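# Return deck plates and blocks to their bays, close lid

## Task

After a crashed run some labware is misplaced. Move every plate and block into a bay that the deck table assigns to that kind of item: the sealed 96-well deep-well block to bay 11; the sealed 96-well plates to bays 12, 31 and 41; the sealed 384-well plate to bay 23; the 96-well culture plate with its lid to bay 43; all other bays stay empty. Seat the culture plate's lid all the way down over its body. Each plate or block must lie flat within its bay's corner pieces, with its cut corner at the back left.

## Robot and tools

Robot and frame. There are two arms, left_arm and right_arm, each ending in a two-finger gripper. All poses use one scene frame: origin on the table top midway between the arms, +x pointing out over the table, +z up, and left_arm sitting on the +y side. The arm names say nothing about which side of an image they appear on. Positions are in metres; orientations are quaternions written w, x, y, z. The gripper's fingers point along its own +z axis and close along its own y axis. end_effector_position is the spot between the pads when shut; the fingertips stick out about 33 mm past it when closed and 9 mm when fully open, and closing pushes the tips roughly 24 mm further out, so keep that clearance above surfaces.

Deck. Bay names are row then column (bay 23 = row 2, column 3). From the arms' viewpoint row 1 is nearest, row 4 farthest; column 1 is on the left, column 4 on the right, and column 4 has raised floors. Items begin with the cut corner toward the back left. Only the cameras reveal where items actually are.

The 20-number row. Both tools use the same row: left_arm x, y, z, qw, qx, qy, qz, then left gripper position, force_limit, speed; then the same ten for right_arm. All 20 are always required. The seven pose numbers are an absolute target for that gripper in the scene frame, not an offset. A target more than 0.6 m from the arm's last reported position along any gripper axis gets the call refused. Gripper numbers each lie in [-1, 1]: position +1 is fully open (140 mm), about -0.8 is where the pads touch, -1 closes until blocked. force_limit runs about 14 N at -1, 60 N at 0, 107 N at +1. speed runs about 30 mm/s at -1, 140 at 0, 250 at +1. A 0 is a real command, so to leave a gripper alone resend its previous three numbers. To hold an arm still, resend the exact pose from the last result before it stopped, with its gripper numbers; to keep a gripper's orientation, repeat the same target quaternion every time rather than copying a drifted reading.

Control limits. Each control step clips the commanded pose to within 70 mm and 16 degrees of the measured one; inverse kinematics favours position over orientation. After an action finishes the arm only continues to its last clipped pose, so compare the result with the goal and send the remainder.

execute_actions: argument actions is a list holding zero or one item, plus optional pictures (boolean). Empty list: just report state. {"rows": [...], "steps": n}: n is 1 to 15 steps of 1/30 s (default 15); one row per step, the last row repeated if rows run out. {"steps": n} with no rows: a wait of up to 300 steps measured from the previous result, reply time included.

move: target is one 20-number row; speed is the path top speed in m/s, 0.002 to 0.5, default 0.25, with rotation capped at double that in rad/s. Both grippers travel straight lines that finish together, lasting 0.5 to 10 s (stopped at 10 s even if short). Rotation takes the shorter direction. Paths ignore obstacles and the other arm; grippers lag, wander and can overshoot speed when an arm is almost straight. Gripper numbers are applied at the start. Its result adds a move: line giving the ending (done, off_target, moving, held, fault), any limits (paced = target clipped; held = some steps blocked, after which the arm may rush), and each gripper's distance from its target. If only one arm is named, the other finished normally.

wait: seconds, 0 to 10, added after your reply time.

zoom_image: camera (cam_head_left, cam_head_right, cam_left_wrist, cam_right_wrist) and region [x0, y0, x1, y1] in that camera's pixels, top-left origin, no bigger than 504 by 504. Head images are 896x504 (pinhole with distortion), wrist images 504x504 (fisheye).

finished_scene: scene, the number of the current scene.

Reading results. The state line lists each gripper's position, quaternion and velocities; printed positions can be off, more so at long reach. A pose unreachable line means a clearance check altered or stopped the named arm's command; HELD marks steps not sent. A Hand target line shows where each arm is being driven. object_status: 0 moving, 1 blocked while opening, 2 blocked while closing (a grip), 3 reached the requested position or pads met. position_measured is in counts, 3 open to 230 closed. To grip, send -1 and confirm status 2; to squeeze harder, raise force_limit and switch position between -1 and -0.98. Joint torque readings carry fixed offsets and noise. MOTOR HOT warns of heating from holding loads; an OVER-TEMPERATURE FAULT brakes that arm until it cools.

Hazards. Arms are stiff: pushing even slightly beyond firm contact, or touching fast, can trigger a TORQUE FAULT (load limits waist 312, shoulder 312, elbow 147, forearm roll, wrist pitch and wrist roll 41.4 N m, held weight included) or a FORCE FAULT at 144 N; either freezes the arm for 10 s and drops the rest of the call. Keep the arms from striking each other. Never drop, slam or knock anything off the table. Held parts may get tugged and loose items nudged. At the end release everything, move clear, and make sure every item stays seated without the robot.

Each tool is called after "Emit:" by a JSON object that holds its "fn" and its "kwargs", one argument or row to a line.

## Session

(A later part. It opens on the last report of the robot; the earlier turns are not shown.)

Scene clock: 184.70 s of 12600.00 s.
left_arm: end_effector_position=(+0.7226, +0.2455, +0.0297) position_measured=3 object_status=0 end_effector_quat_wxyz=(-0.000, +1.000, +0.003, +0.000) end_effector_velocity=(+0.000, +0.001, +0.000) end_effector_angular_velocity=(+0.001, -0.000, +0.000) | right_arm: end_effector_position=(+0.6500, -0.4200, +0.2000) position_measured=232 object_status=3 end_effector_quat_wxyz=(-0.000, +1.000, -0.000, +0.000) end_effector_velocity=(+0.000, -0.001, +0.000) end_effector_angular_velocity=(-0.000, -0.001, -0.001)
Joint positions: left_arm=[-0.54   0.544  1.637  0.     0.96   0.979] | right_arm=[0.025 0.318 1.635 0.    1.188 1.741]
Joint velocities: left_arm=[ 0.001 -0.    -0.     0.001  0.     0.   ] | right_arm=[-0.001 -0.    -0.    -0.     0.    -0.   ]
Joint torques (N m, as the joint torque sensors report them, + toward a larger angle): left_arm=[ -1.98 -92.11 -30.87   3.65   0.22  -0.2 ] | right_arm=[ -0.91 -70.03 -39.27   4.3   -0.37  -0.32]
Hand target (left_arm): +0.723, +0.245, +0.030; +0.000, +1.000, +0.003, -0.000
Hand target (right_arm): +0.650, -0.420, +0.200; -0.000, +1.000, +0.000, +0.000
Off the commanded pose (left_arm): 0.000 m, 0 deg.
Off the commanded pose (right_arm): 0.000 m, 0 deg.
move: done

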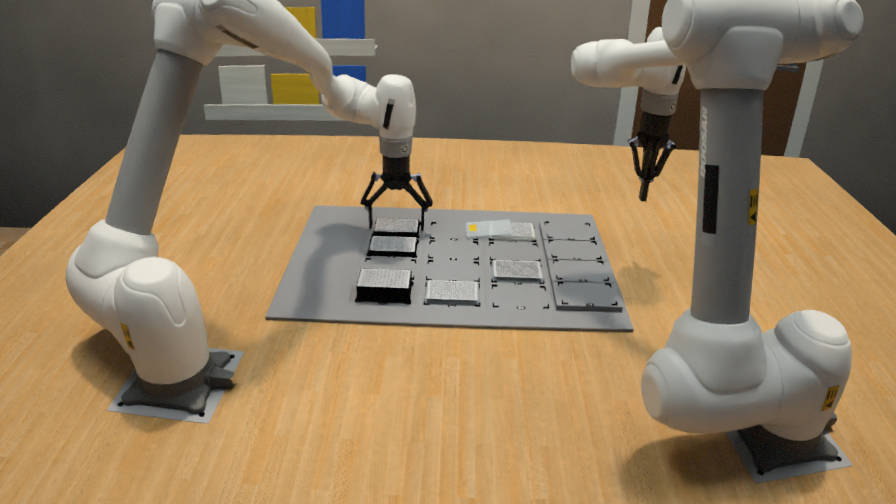

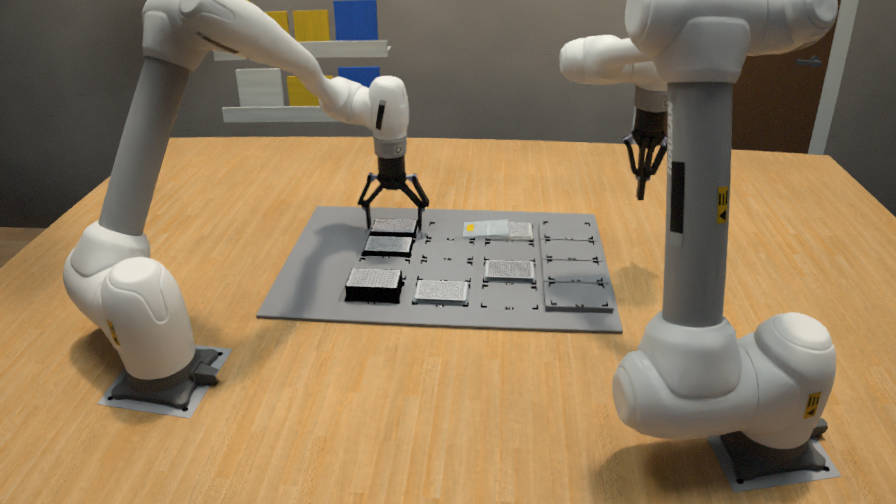

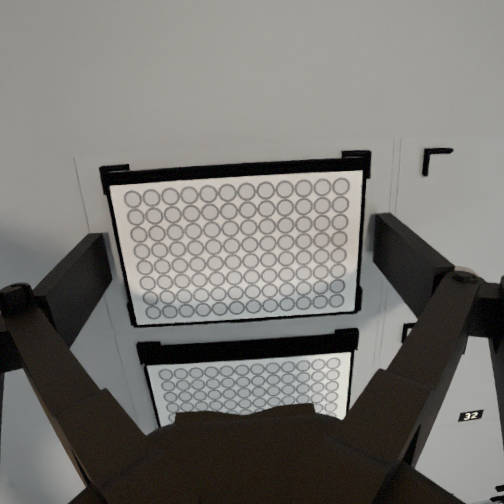

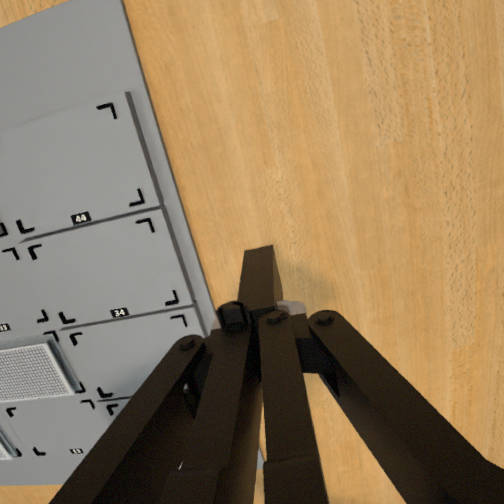

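Emit:
{"fn": "move", "kwargs": {
  "target": [0.7226,0.2455,0.06,0,1,0.003,0,1,-0.3,-1,0.6,-0.5,0.2,0,1,0,0,-1,-0.6,-0.6]
}}

Emit:
{"fn": "move", "kwargs": {
  "target": [0.7226,-0.011,0.052,0.061,0.998,0,0,1,-0.3,-1,0.6,-0.5,0.2,0,1,0,0,-1,-0.6,-0.6]
}}

Emit:
{"fn": "zoom_image", "kwargs": {
  "camera": "cam_head_left",
  "region": [440,190,550,260]
}}

Emit:
{"fn": "zoom_image", "kwargs": {
  "camera": "cam_head_right",
  "region": [350,205,440,265]
}}

Scene clock: 196.33 s of 12600.00 s.
left_arm: end_effector_position=(+0.7226, +0.2455, +0.0600) position_measured=3 object_status=3 end_effector_quat_wxyz=(-0.000, +1.000, +0.003, -0.000) end_effector_velocity=(-0.000, +0.001, -0.001) end_effector_angular_velocity=(+0.001, +0.002, +0.000) | right_arm: end_effector_position=(+0.6001, -0.5000, +0.2001) position_measured=232 object_status=3 end_effector_quat_wxyz=(+0.000, +1.000, +0.000, -0.000) end_effector_velocity=(-0.001, -0.000, +0.001) end_effector_angular_velocity=(+0.000, -0.001, +0.001)
Joint positions: left_arm=[-0.54   0.517  1.618  0.     1.007  0.979] | right_arm=[-0.083  0.224  1.759 -0.     1.158  1.632]
Joint velocities: left_arm=[ 0.     0.     0.001 -0.     0.001  0.   ] | right_arm=[-0.001 -0.002  0.001  0.    -0.    -0.002]
Joint torques (N m, as the joint torque sensors report them, + toward a larger angle): left_arm=[ -1.33 -90.92 -32.01   3.73   0.34  -0.34] | right_arm=[ -1.54 -57.47 -38.24   4.36   0.07  -0.26]
Hand target (left_arm): +0.723, +0.246, +0.060; -0.000, +1.000, +0.003, +0.000
Hand target (right_arm): +0.600, -0.500, +0.200; -0.000, +1.000, +0.000, -0.000
Off the commanded pose (left_arm): 0.000 m, 0 deg.
Off the commanded pose (right_arm): 0.000 m, 0 deg.
After step 90, 7.80 s passed at rest.
move: done

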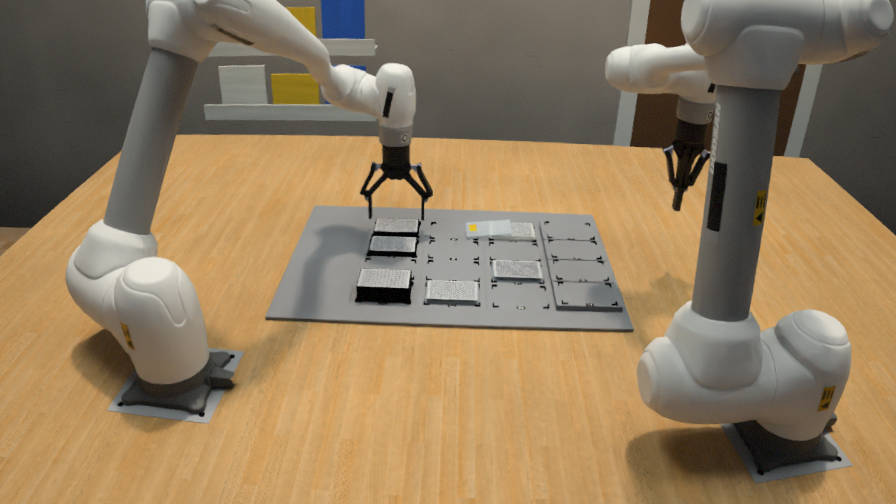

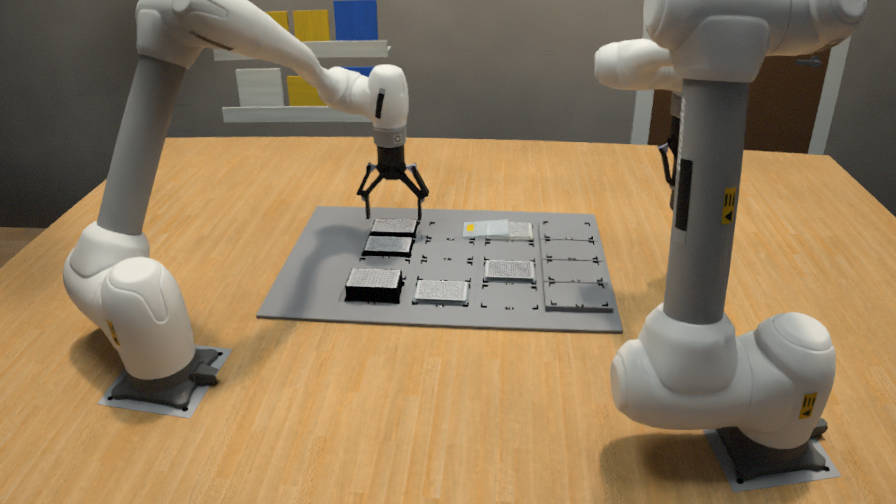

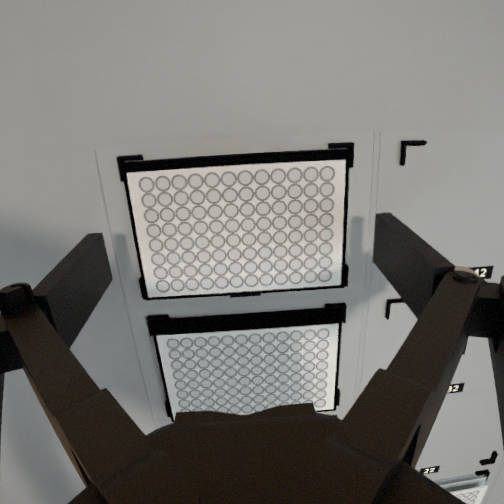

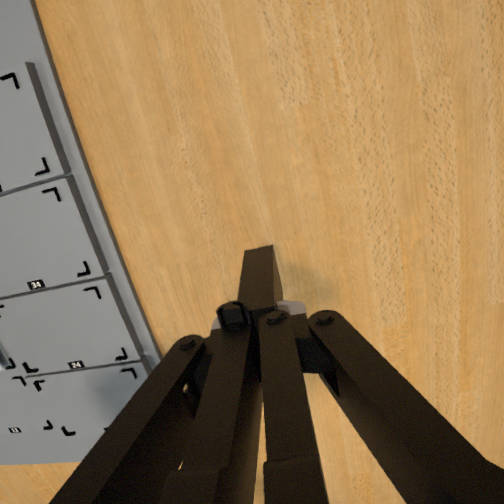

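Scene clock: 197.83 s of 12600.00 s.
left_arm: end_effector_position=(+0.7224, -0.0111, +0.0522) position_measured=3 object_status=3 end_effector_quat_wxyz=(+0.061, +0.998, +0.000, +0.000) end_effector_velocity=(+0.001, -0.001, +0.000) end_effector_angular_velocity=(-0.001, -0.002, +0.001) | right_arm: end_effector_position=(+0.6000, -0.5000, +0.2000) position_measured=232 object_status=3 end_effector_quat_wxyz=(-0.000, +1.000, -0.000, +0.000) end_effector_velocity=(-0.000, -0.001, -0.001) end_effector_angular_velocity=(-0.000, +0.001, -0.001)
Joint positions: left_arm=[-0.739  0.711  1.304 -0.1    1.042  0.833] | right_arm=[-0.083  0.224  1.76   0.     1.158  1.633]
Joint velocities: left_arm=[ 0.     0.001 -0.002  0.    -0.001 -0.001] | right_arm=[-0.001  0.     0.001 -0.    -0.     0.   ]
Joint torques (N m, as the joint torque sensors report them, + toward a larger angle): left_arm=[  -2.56 -112.42  -34.48    3.9     0.11   -0.36] | right_arm=[  3.78 -62.67 -39.39   4.17   0.2   -0.19]
Hand target (left_arm): +0.722, -0.011, +0.052; +0.061, +0.998, +0.000, +0.000
Hand target (right_arm): +0.600, -0.500, +0.200; -0.000, +1.000, +0.000, -0.000
Off the commanded pose (left_arm): 0.000 m, 0 deg.
Off the commanded pose (right_arm): 0.000 m, 0 deg.
move: done

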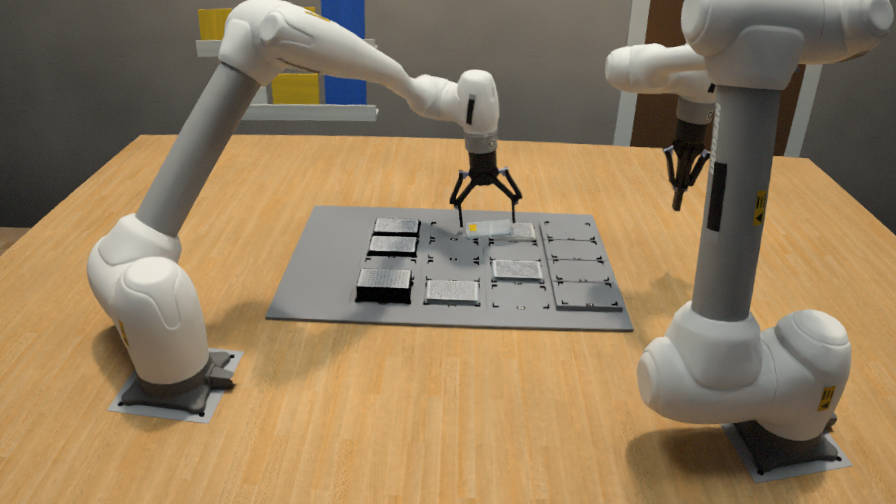

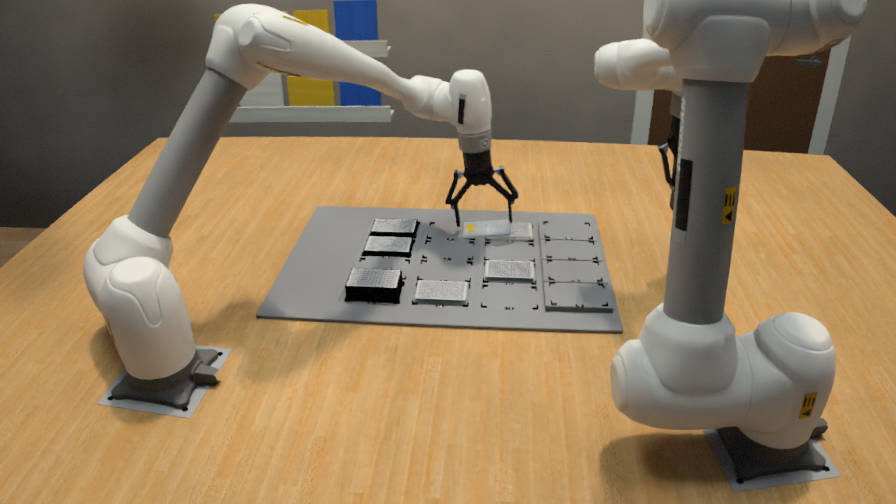

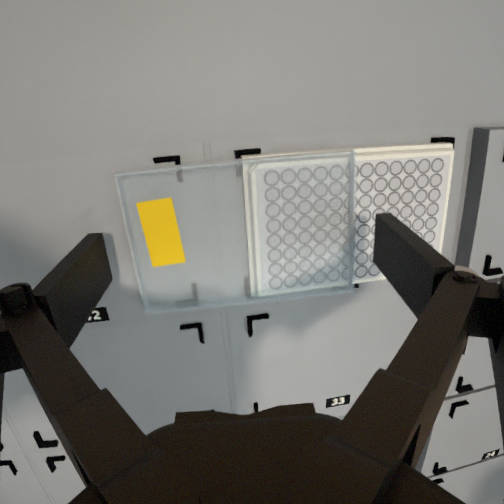

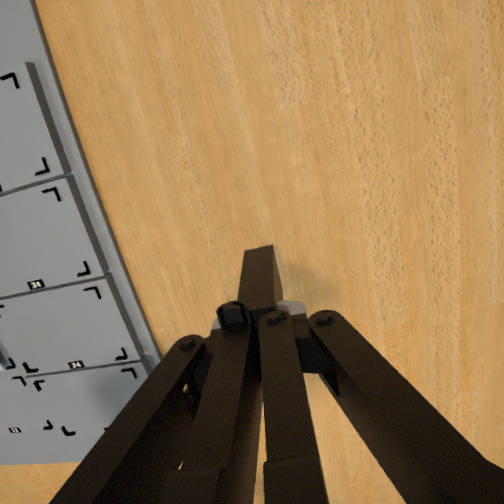

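Region (440, 190, 550, 260) of cam_head_left's 896x504 image, scaled by 4.582, with more detail than that image has; it fills the top 321 rows of this view, and the rest is white.

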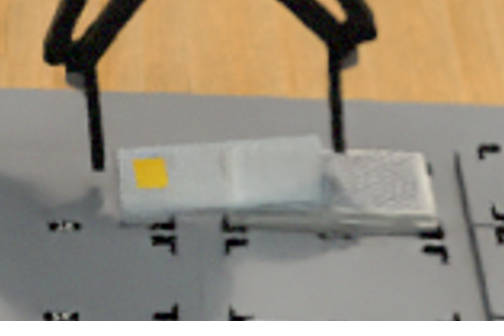

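Region (350, 205, 440, 265) of cam_head_right's 896x504 image, scaled by 5.600, with more detail than that image has.

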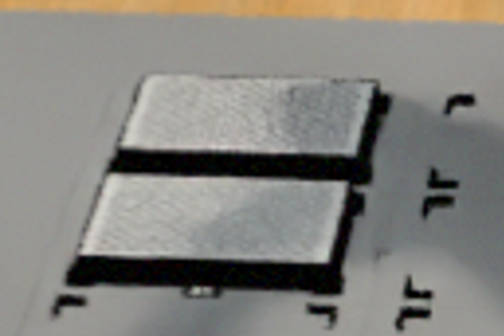

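Emit:
{"fn": "move", "kwargs": {
  "target": [0.7235,-0.0135,0.035,0.055,0.998,0.008,0,1,-0.3,-1,0.6,-0.5,0.2,0,1,0,0,-1,-0.6,-0.6],
  "speed": 0.03
}}

Emit:
{"fn": "move", "kwargs": {
  "target": [0.7235,-0.0135,0.035,0.055,0.998,0.008,0,0.68,-0.6,-1,0.6,-0.5,0.2,0,1,0,0,-1,-0.6,-0.6]
}}

Emit:
{"fn": "zoom_image", "kwargs": {
  "camera": "cam_head_left",
  "region": [440,190,550,260]
}}

Scene clock: 205.20 s of 12600.00 s.
left_arm: end_effector_position=(+0.7235, -0.0135, +0.0351) position_measured=3 object_status=3 end_effector_quat_wxyz=(+0.055, +0.998, +0.008, -0.000) end_effector_velocity=(-0.001, -0.001, -0.001) end_effector_angular_velocity=(-0.000, +0.001, +0.001) | right_arm: end_effector_position=(+0.6000, -0.5000, +0.2000) position_measured=232 object_status=3 end_effector_quat_wxyz=(-0.000, +1.000, -0.000, -0.000) end_effector_velocity=(+0.000, -0.001, +0.001) end_effector_angular_velocity=(-0.001, -0.001, -0.000)
Joint positions: left_arm=[-0.743  0.731  1.301 -0.09   1.033  0.809] | right_arm=[-0.083  0.224  1.76   0.     1.158  1.633]
Joint velocities: left_arm=[-0.001  0.001  0.001 -0.001 -0.001 -0.001] | right_arm=[-0.    -0.    -0.001 -0.001  0.    -0.   ]
Joint torques (N m, as the joint torque sensors report them, + toward a larger angle): left_arm=[  -1.09 -110.92  -34.07    3.74    0.21   -0.47] | right_arm=[  4.95 -58.03 -39.46   4.09  -0.03  -0.1 ]
Hand target (left_arm): +0.724, -0.014, +0.035; +0.055, +0.998, +0.008, -0.000
Hand target (right_arm): +0.600, -0.500, +0.200; -0.000, +1.000, +0.000, +0.000
Off the commanded pose (left_arm): 0.000 m, 0 deg.
Off the commanded pose (right_arm): 0.000 m, 0 deg.
After step 90, 3.53 s passed at rest.
move: done

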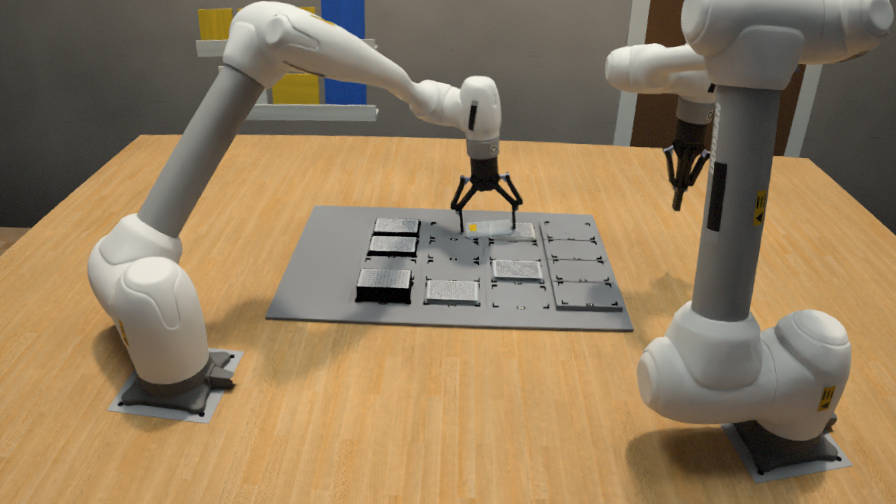

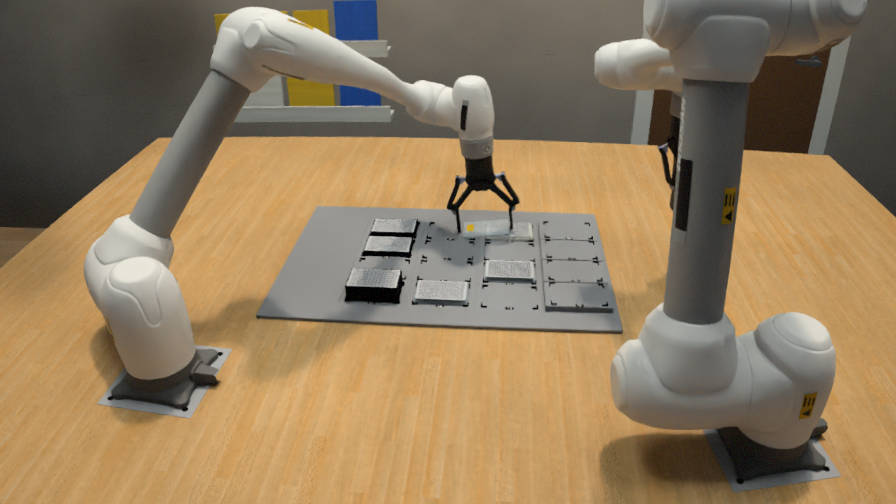

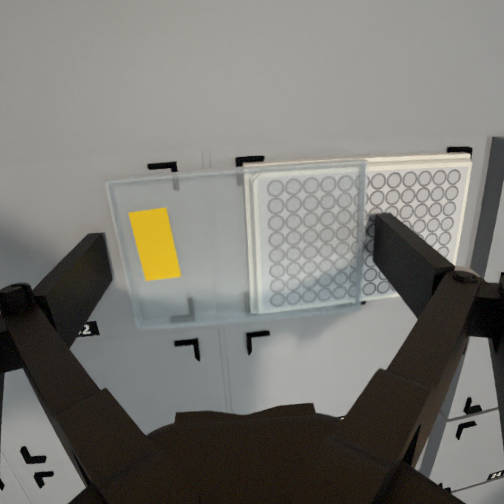

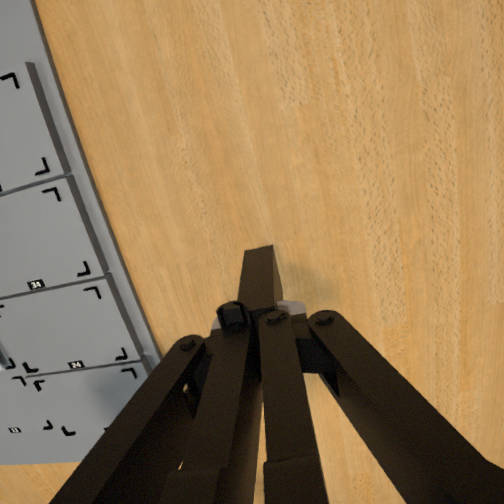

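Scene clock: 206.00 s of 12600.00 s.
left_arm: end_effector_position=(+0.7235, -0.0135, +0.0351) position_measured=31 object_status=2 end_effector_quat_wxyz=(+0.055, +0.998, +0.008, +0.000) end_effector_velocity=(+0.001, -0.000, -0.000) end_effector_angular_velocity=(-0.001, -0.001, +0.000) | right_arm: end_effector_position=(+0.6000, -0.5000, +0.2000) position_measured=232 object_status=3 end_effector_quat_wxyz=(-0.000, +1.000, -0.000, -0.000) end_effector_velocity=(-0.000, +0.000, +0.000) end_effector_angular_velocity=(+0.001, -0.001, -0.000)
Joint positions: left_arm=[-0.743  0.731  1.301 -0.09   1.033  0.809] | right_arm=[-0.083  0.224  1.76   0.     1.158  1.633]
Joint velocities: left_arm=[ 0.     0.    -0.    -0.001 -0.002  0.   ] | right_arm=[-0.    -0.001 -0.     0.001  0.    -0.   ]
Joint torques (N m, as the joint torque sensors report them, + toward a larger angle): left_arm=[  -2.42 -101.01  -29.18    4.07   -0.07   -0.47] | right_arm=[  3.08 -59.15 -39.37   4.66   0.13  -0.34]
Hand target (left_arm): +0.724, -0.014, +0.035; +0.055, +0.998, +0.008, -0.000
Hand target (right_arm): +0.600, -0.500, +0.200; -0.000, +1.000, +0.000, +0.000
Off the commanded pose (left_arm): 0.000 m, 0 deg.
Off the commanded pose (right_arm): 0.000 m, 0 deg.
move: done

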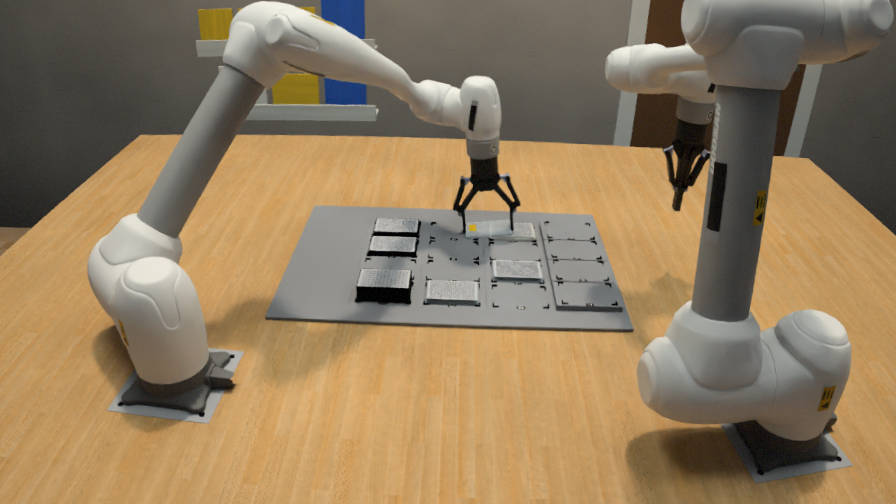

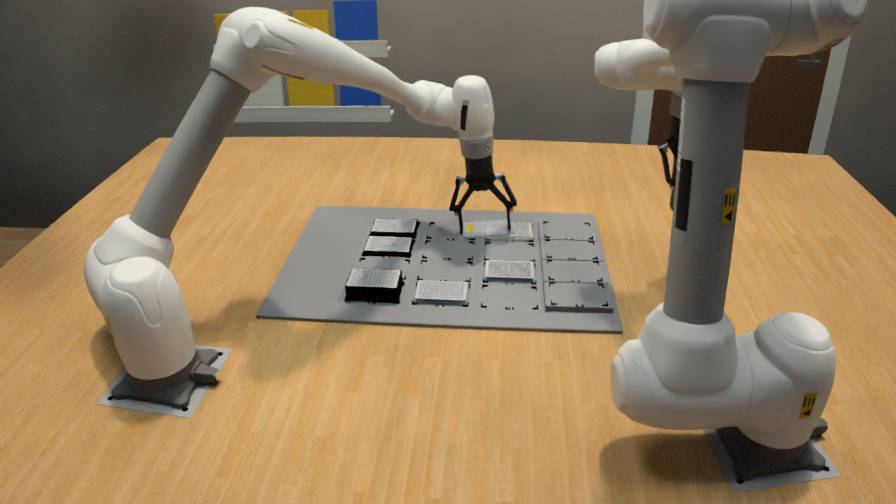

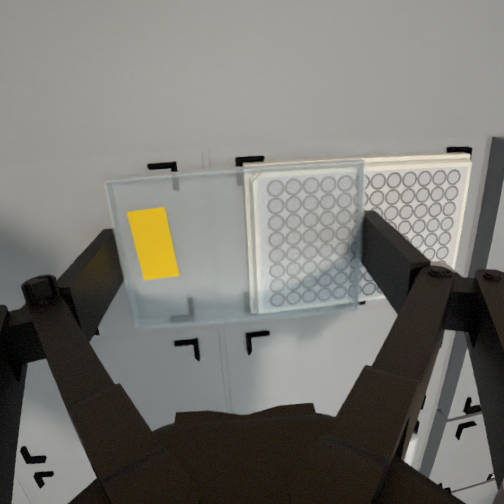

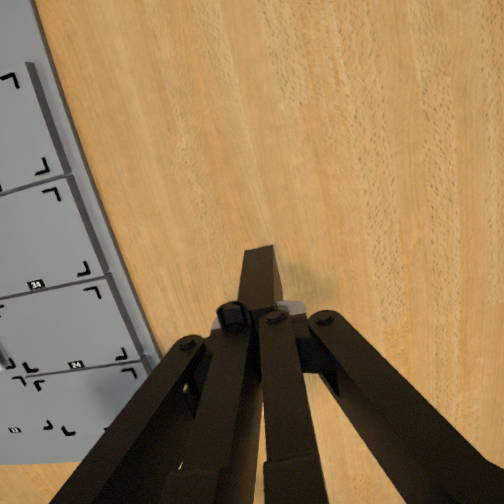

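Region (440, 190, 550, 260) of cam_head_left's 896x504 image, scaled by 4.582, with more detail than that image has; it fills the top 321 rows of this view, and the rest is white.

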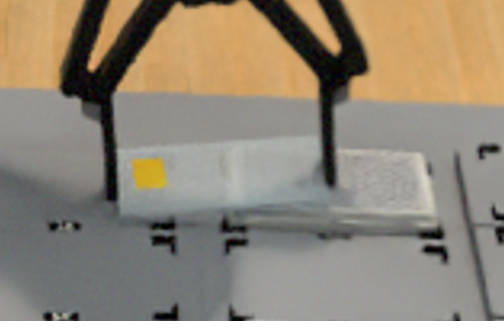

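Emit:
{"fn": "move", "kwargs": {
  "target": [0.7235,-0.0135,0.05,0,1,0.002,0,0.68,-0.6,-1,0.6,-0.5,0.2,0,1,0,0,-1,-0.6,-0.6],
  "speed": 0.04
}}

Emit:
{"fn": "move", "kwargs": {
  "target": [0.7235,-0.08,0.048,0,1,0.002,0,0.68,-0.6,-1,0.6,-0.5,0.2,0,1,0,0,-1,-0.6,-0.6],
  "speed": 0.06
}}

Emit:
{"fn": "zoom_image", "kwargs": {
  "camera": "cam_left_wrist",
  "region": [60,110,420,370]
}}

Scene clock: 222.40 s of 12600.00 s.
left_arm: end_effector_position=(+0.7235, -0.0135, +0.0500) position_measured=31 object_status=2 end_effector_quat_wxyz=(+0.000, +1.000, +0.002, -0.000) end_effector_velocity=(+0.000, -0.000, +0.001) end_effector_angular_velocity=(+0.005, -0.001, -0.001) | right_arm: end_effector_position=(+0.6000, -0.5000, +0.2000) position_measured=232 object_status=3 end_effector_quat_wxyz=(-0.000, +1.000, -0.000, +0.000) end_effector_velocity=(+0.000, +0.000, -0.001) end_effector_angular_velocity=(+0.001, +0.001, -0.000)
Joint positions: left_arm=[-0.77   0.758  1.218 -0.     1.165  0.751] | right_arm=[-0.083  0.224  1.76   0.     1.158  1.633]
Joint velocities: left_arm=[-0.001  0.001 -0.004  0.004  0.006 -0.002] | right_arm=[ 0.     0.001  0.     0.001 -0.    -0.   ]
Joint torques (N m, as the joint torque sensors report them, + toward a larger angle): left_arm=[  -0.09 -112.39  -34.69    3.98   -0.04   -0.4 ] | right_arm=[ -0.75 -59.81 -38.65   4.44  -0.12  -0.11]
Hand target (left_arm): +0.724, -0.014, +0.050; +0.000, +1.000, +0.002, -0.000
Hand target (right_arm): +0.600, -0.500, +0.200; -0.000, +1.000, -0.000, +0.000
Off the commanded pose (left_arm): 0.000 m, 0 deg.
Off the commanded pose (right_arm): 0.000 m, 0 deg.
After step 90, 11.77 s passed at rest.
move: done

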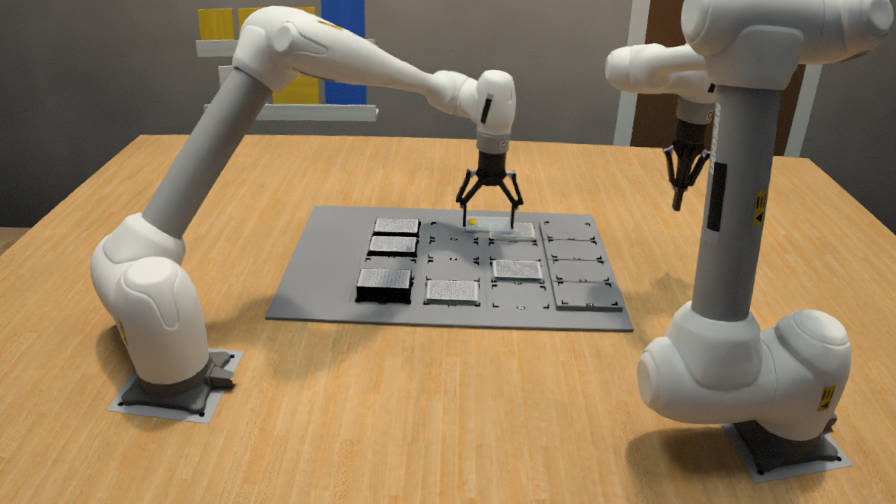

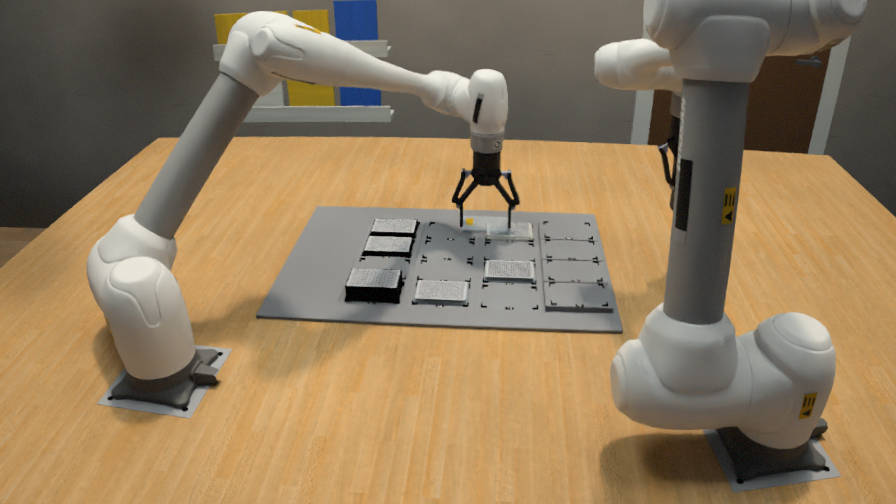

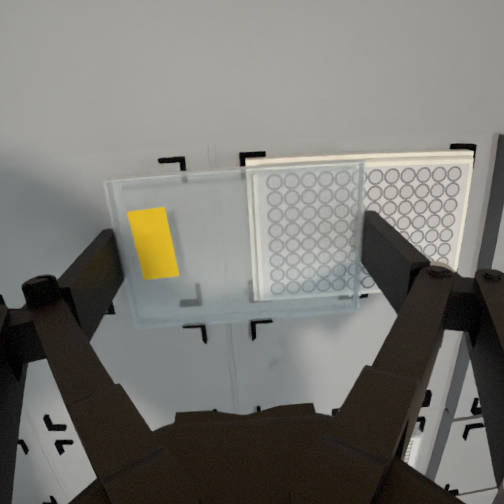

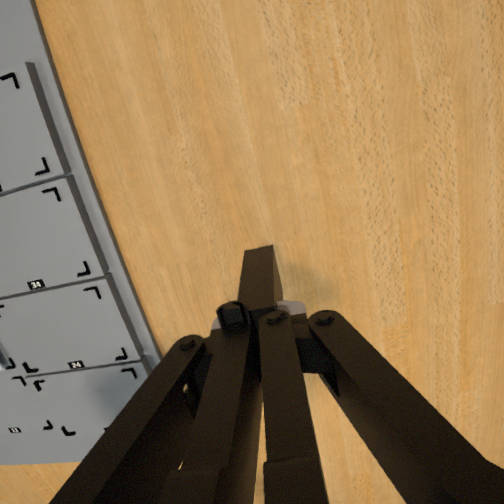

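Scene clock: 223.83 s of 12600.00 s.
left_arm: end_effector_position=(+0.7235, -0.0800, +0.0481) position_measured=31 object_status=2 end_effector_quat_wxyz=(+0.000, +1.000, +0.002, -0.000) end_effector_velocity=(-0.001, -0.002, +0.000) end_effector_angular_velocity=(+0.000, -0.000, -0.002) | right_arm: end_effector_position=(+0.6000, -0.5000, +0.2000) position_measured=232 object_status=3 end_effector_quat_wxyz=(-0.000, +1.000, -0.000, -0.000) end_effector_velocity=(+0.000, -0.000, +0.001) end_effector_angular_velocity=(+0.000, -0.002, -0.000)
Joint positions: left_arm=[-0.817  0.838  1.073 -0.     1.23   0.704] | right_arm=[-0.083  0.224  1.76   0.     1.158  1.633]
Joint velocities: left_arm=[-0.002  0.001 -0.003  0.     0.001 -0.   ] | right_arm=[-0.    -0.001 -0.001  0.    -0.    -0.   ]
Joint torques (N m, as the joint torque sensors report them, + toward a larger angle): left_arm=[  -0.97 -123.46  -35.22    4.31    0.26   -0.35] | right_arm=[  1.37 -60.2  -40.12   4.14  -0.52  -0.6 ]
Hand target (left_arm): +0.723, -0.080, +0.048; +0.000, +1.000, +0.002, -0.000
Hand target (right_arm): +0.600, -0.500, +0.200; -0.000, +1.000, +0.000, +0.000
Off the commanded pose (left_arm): 0.000 m, 0 deg.
Off the commanded pose (right_arm): 0.000 m, 0 deg.
move: done

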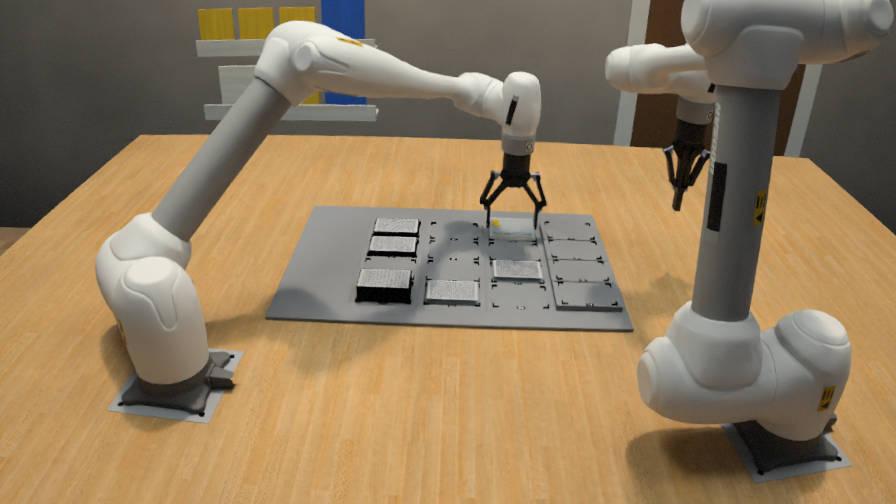

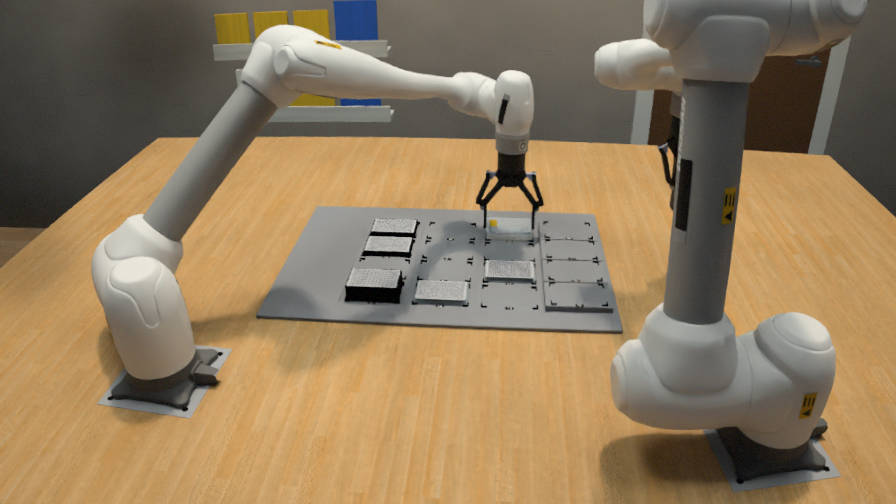

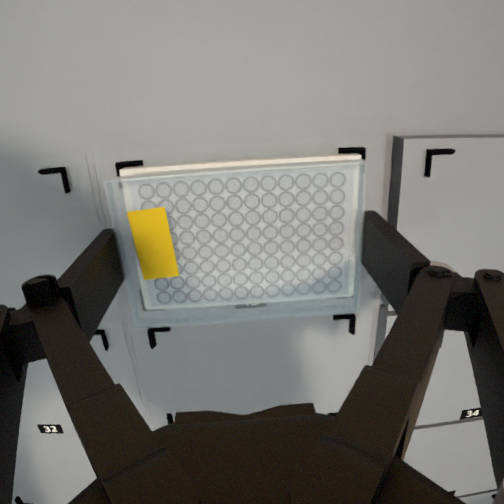

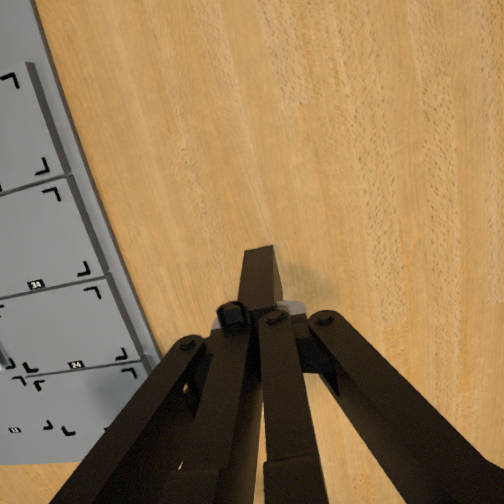

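Region (60, 110, 420, 370) of cam_left_wrist's 504x504 image, scaled by 1.400, with more detail than that image has.

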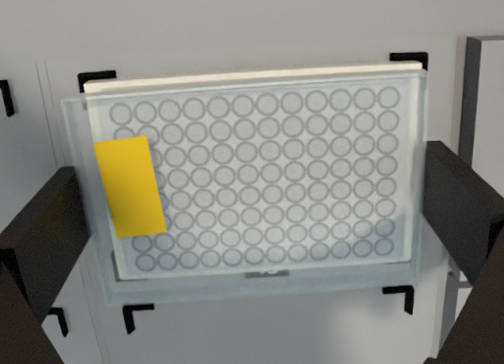

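Emit:
{"fn": "move", "kwargs": {
  "target": [0.7235,-0.0828,0.043,0,1,-0.002,0,0.68,-0.6,-1,0.6,-0.5,0.2,0,1,0,0,-1,-0.6,-0.6],
  "speed": 0.015
}}

Emit:
{"fn": "zoom_image", "kwargs": {
  "camera": "cam_left_wrist",
  "region": [90,130,390,350]
}}

Scene clock: 228.40 s of 12600.00 s.
left_arm: end_effector_position=(+0.7235, -0.0828, +0.0430) position_measured=31 object_status=2 end_effector_quat_wxyz=(+0.000, +1.000, -0.002, +0.000) end_effector_velocity=(+0.001, -0.000, -0.001) end_effector_angular_velocity=(-0.000, -0.001, -0.001) | right_arm: end_effector_position=(+0.6000, -0.5000, +0.2000) position_measured=232 object_status=3 end_effector_quat_wxyz=(-0.000, +1.000, -0.000, +0.000) end_effector_velocity=(-0.000, -0.000, -0.001) end_effector_angular_velocity=(+0.001, +0.002, -0.001)
Joint positions: left_arm=[-0.818  0.845  1.07  -0.     1.227  0.711] | right_arm=[-0.083  0.224  1.76   0.     1.158  1.633]
Joint velocities: left_arm=[ 0.     0.001 -0.001  0.001 -0.002  0.001] | right_arm=[-0.     0.001  0.     0.001  0.     0.   ]
Joint torques (N m, as the joint torque sensors report them, + toward a larger angle): left_arm=[  -0.82 -120.93  -35.86    4.39    0.37   -0.25] | right_arm=[ -1.19 -57.51 -38.17   4.19  -0.29  -0.52]
Hand target (left_arm): +0.724, -0.083, +0.043; +0.000, +1.000, -0.002, -0.000
Hand target (right_arm): +0.600, -0.500, +0.200; -0.000, +1.000, +0.000, +0.000
Off the commanded pose (left_arm): 0.000 m, 0 deg.
Off the commanded pose (right_arm): 0.000 m, 0 deg.
After step 90, 0.87 s passed at rest.
move: done

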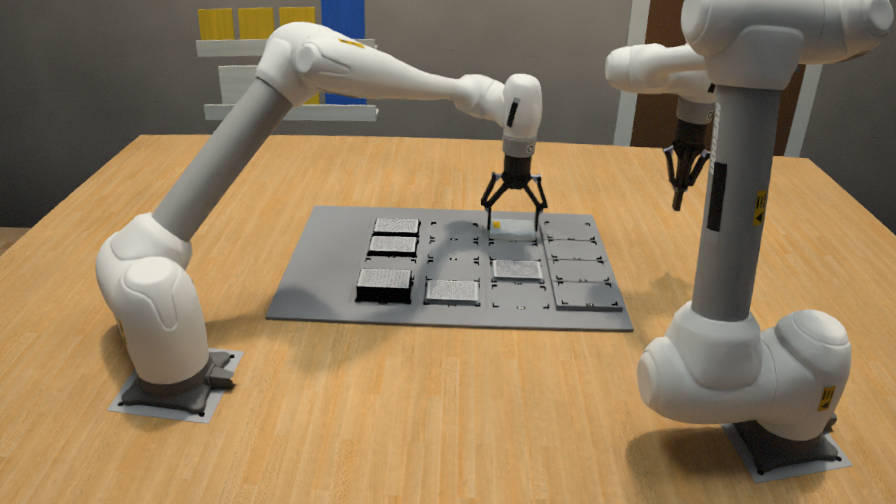

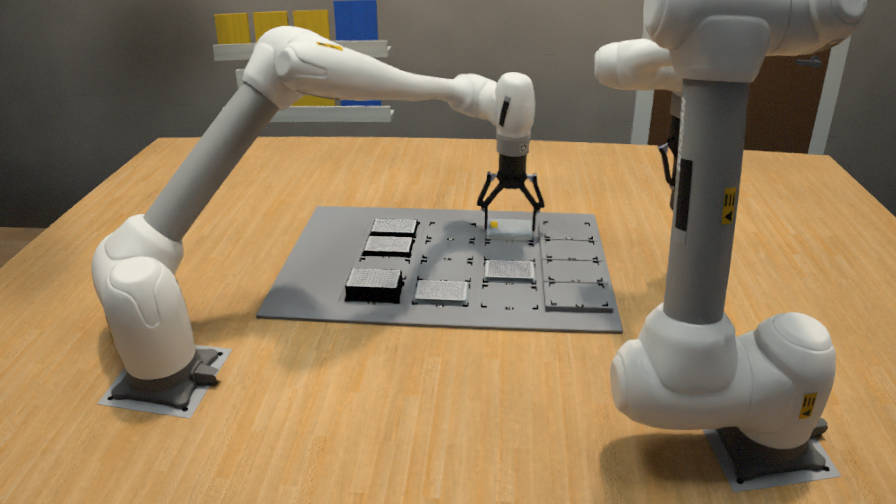

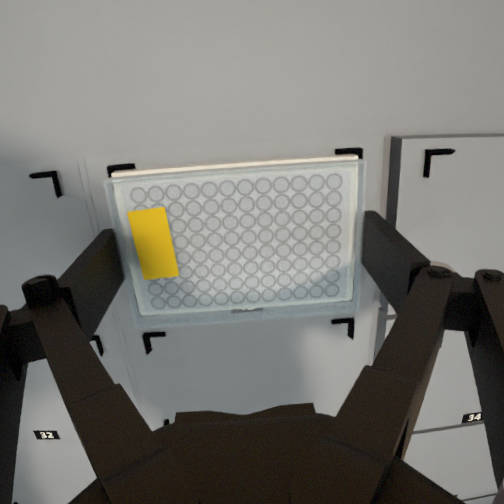

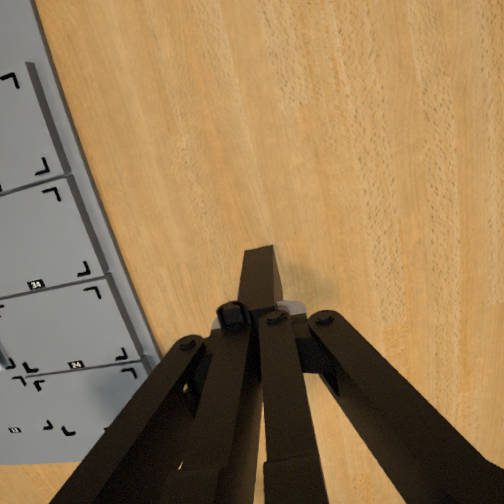

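Region (90, 130, 390, 350) of cam_left_wrist's 504x504 image, scaled by 1.680, with more detail than that image has; it fills the top 370 rows of this view, and the rest is white.

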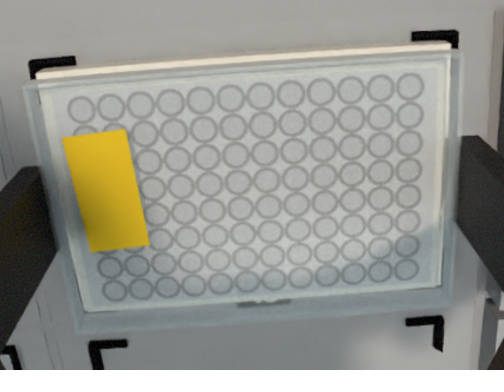

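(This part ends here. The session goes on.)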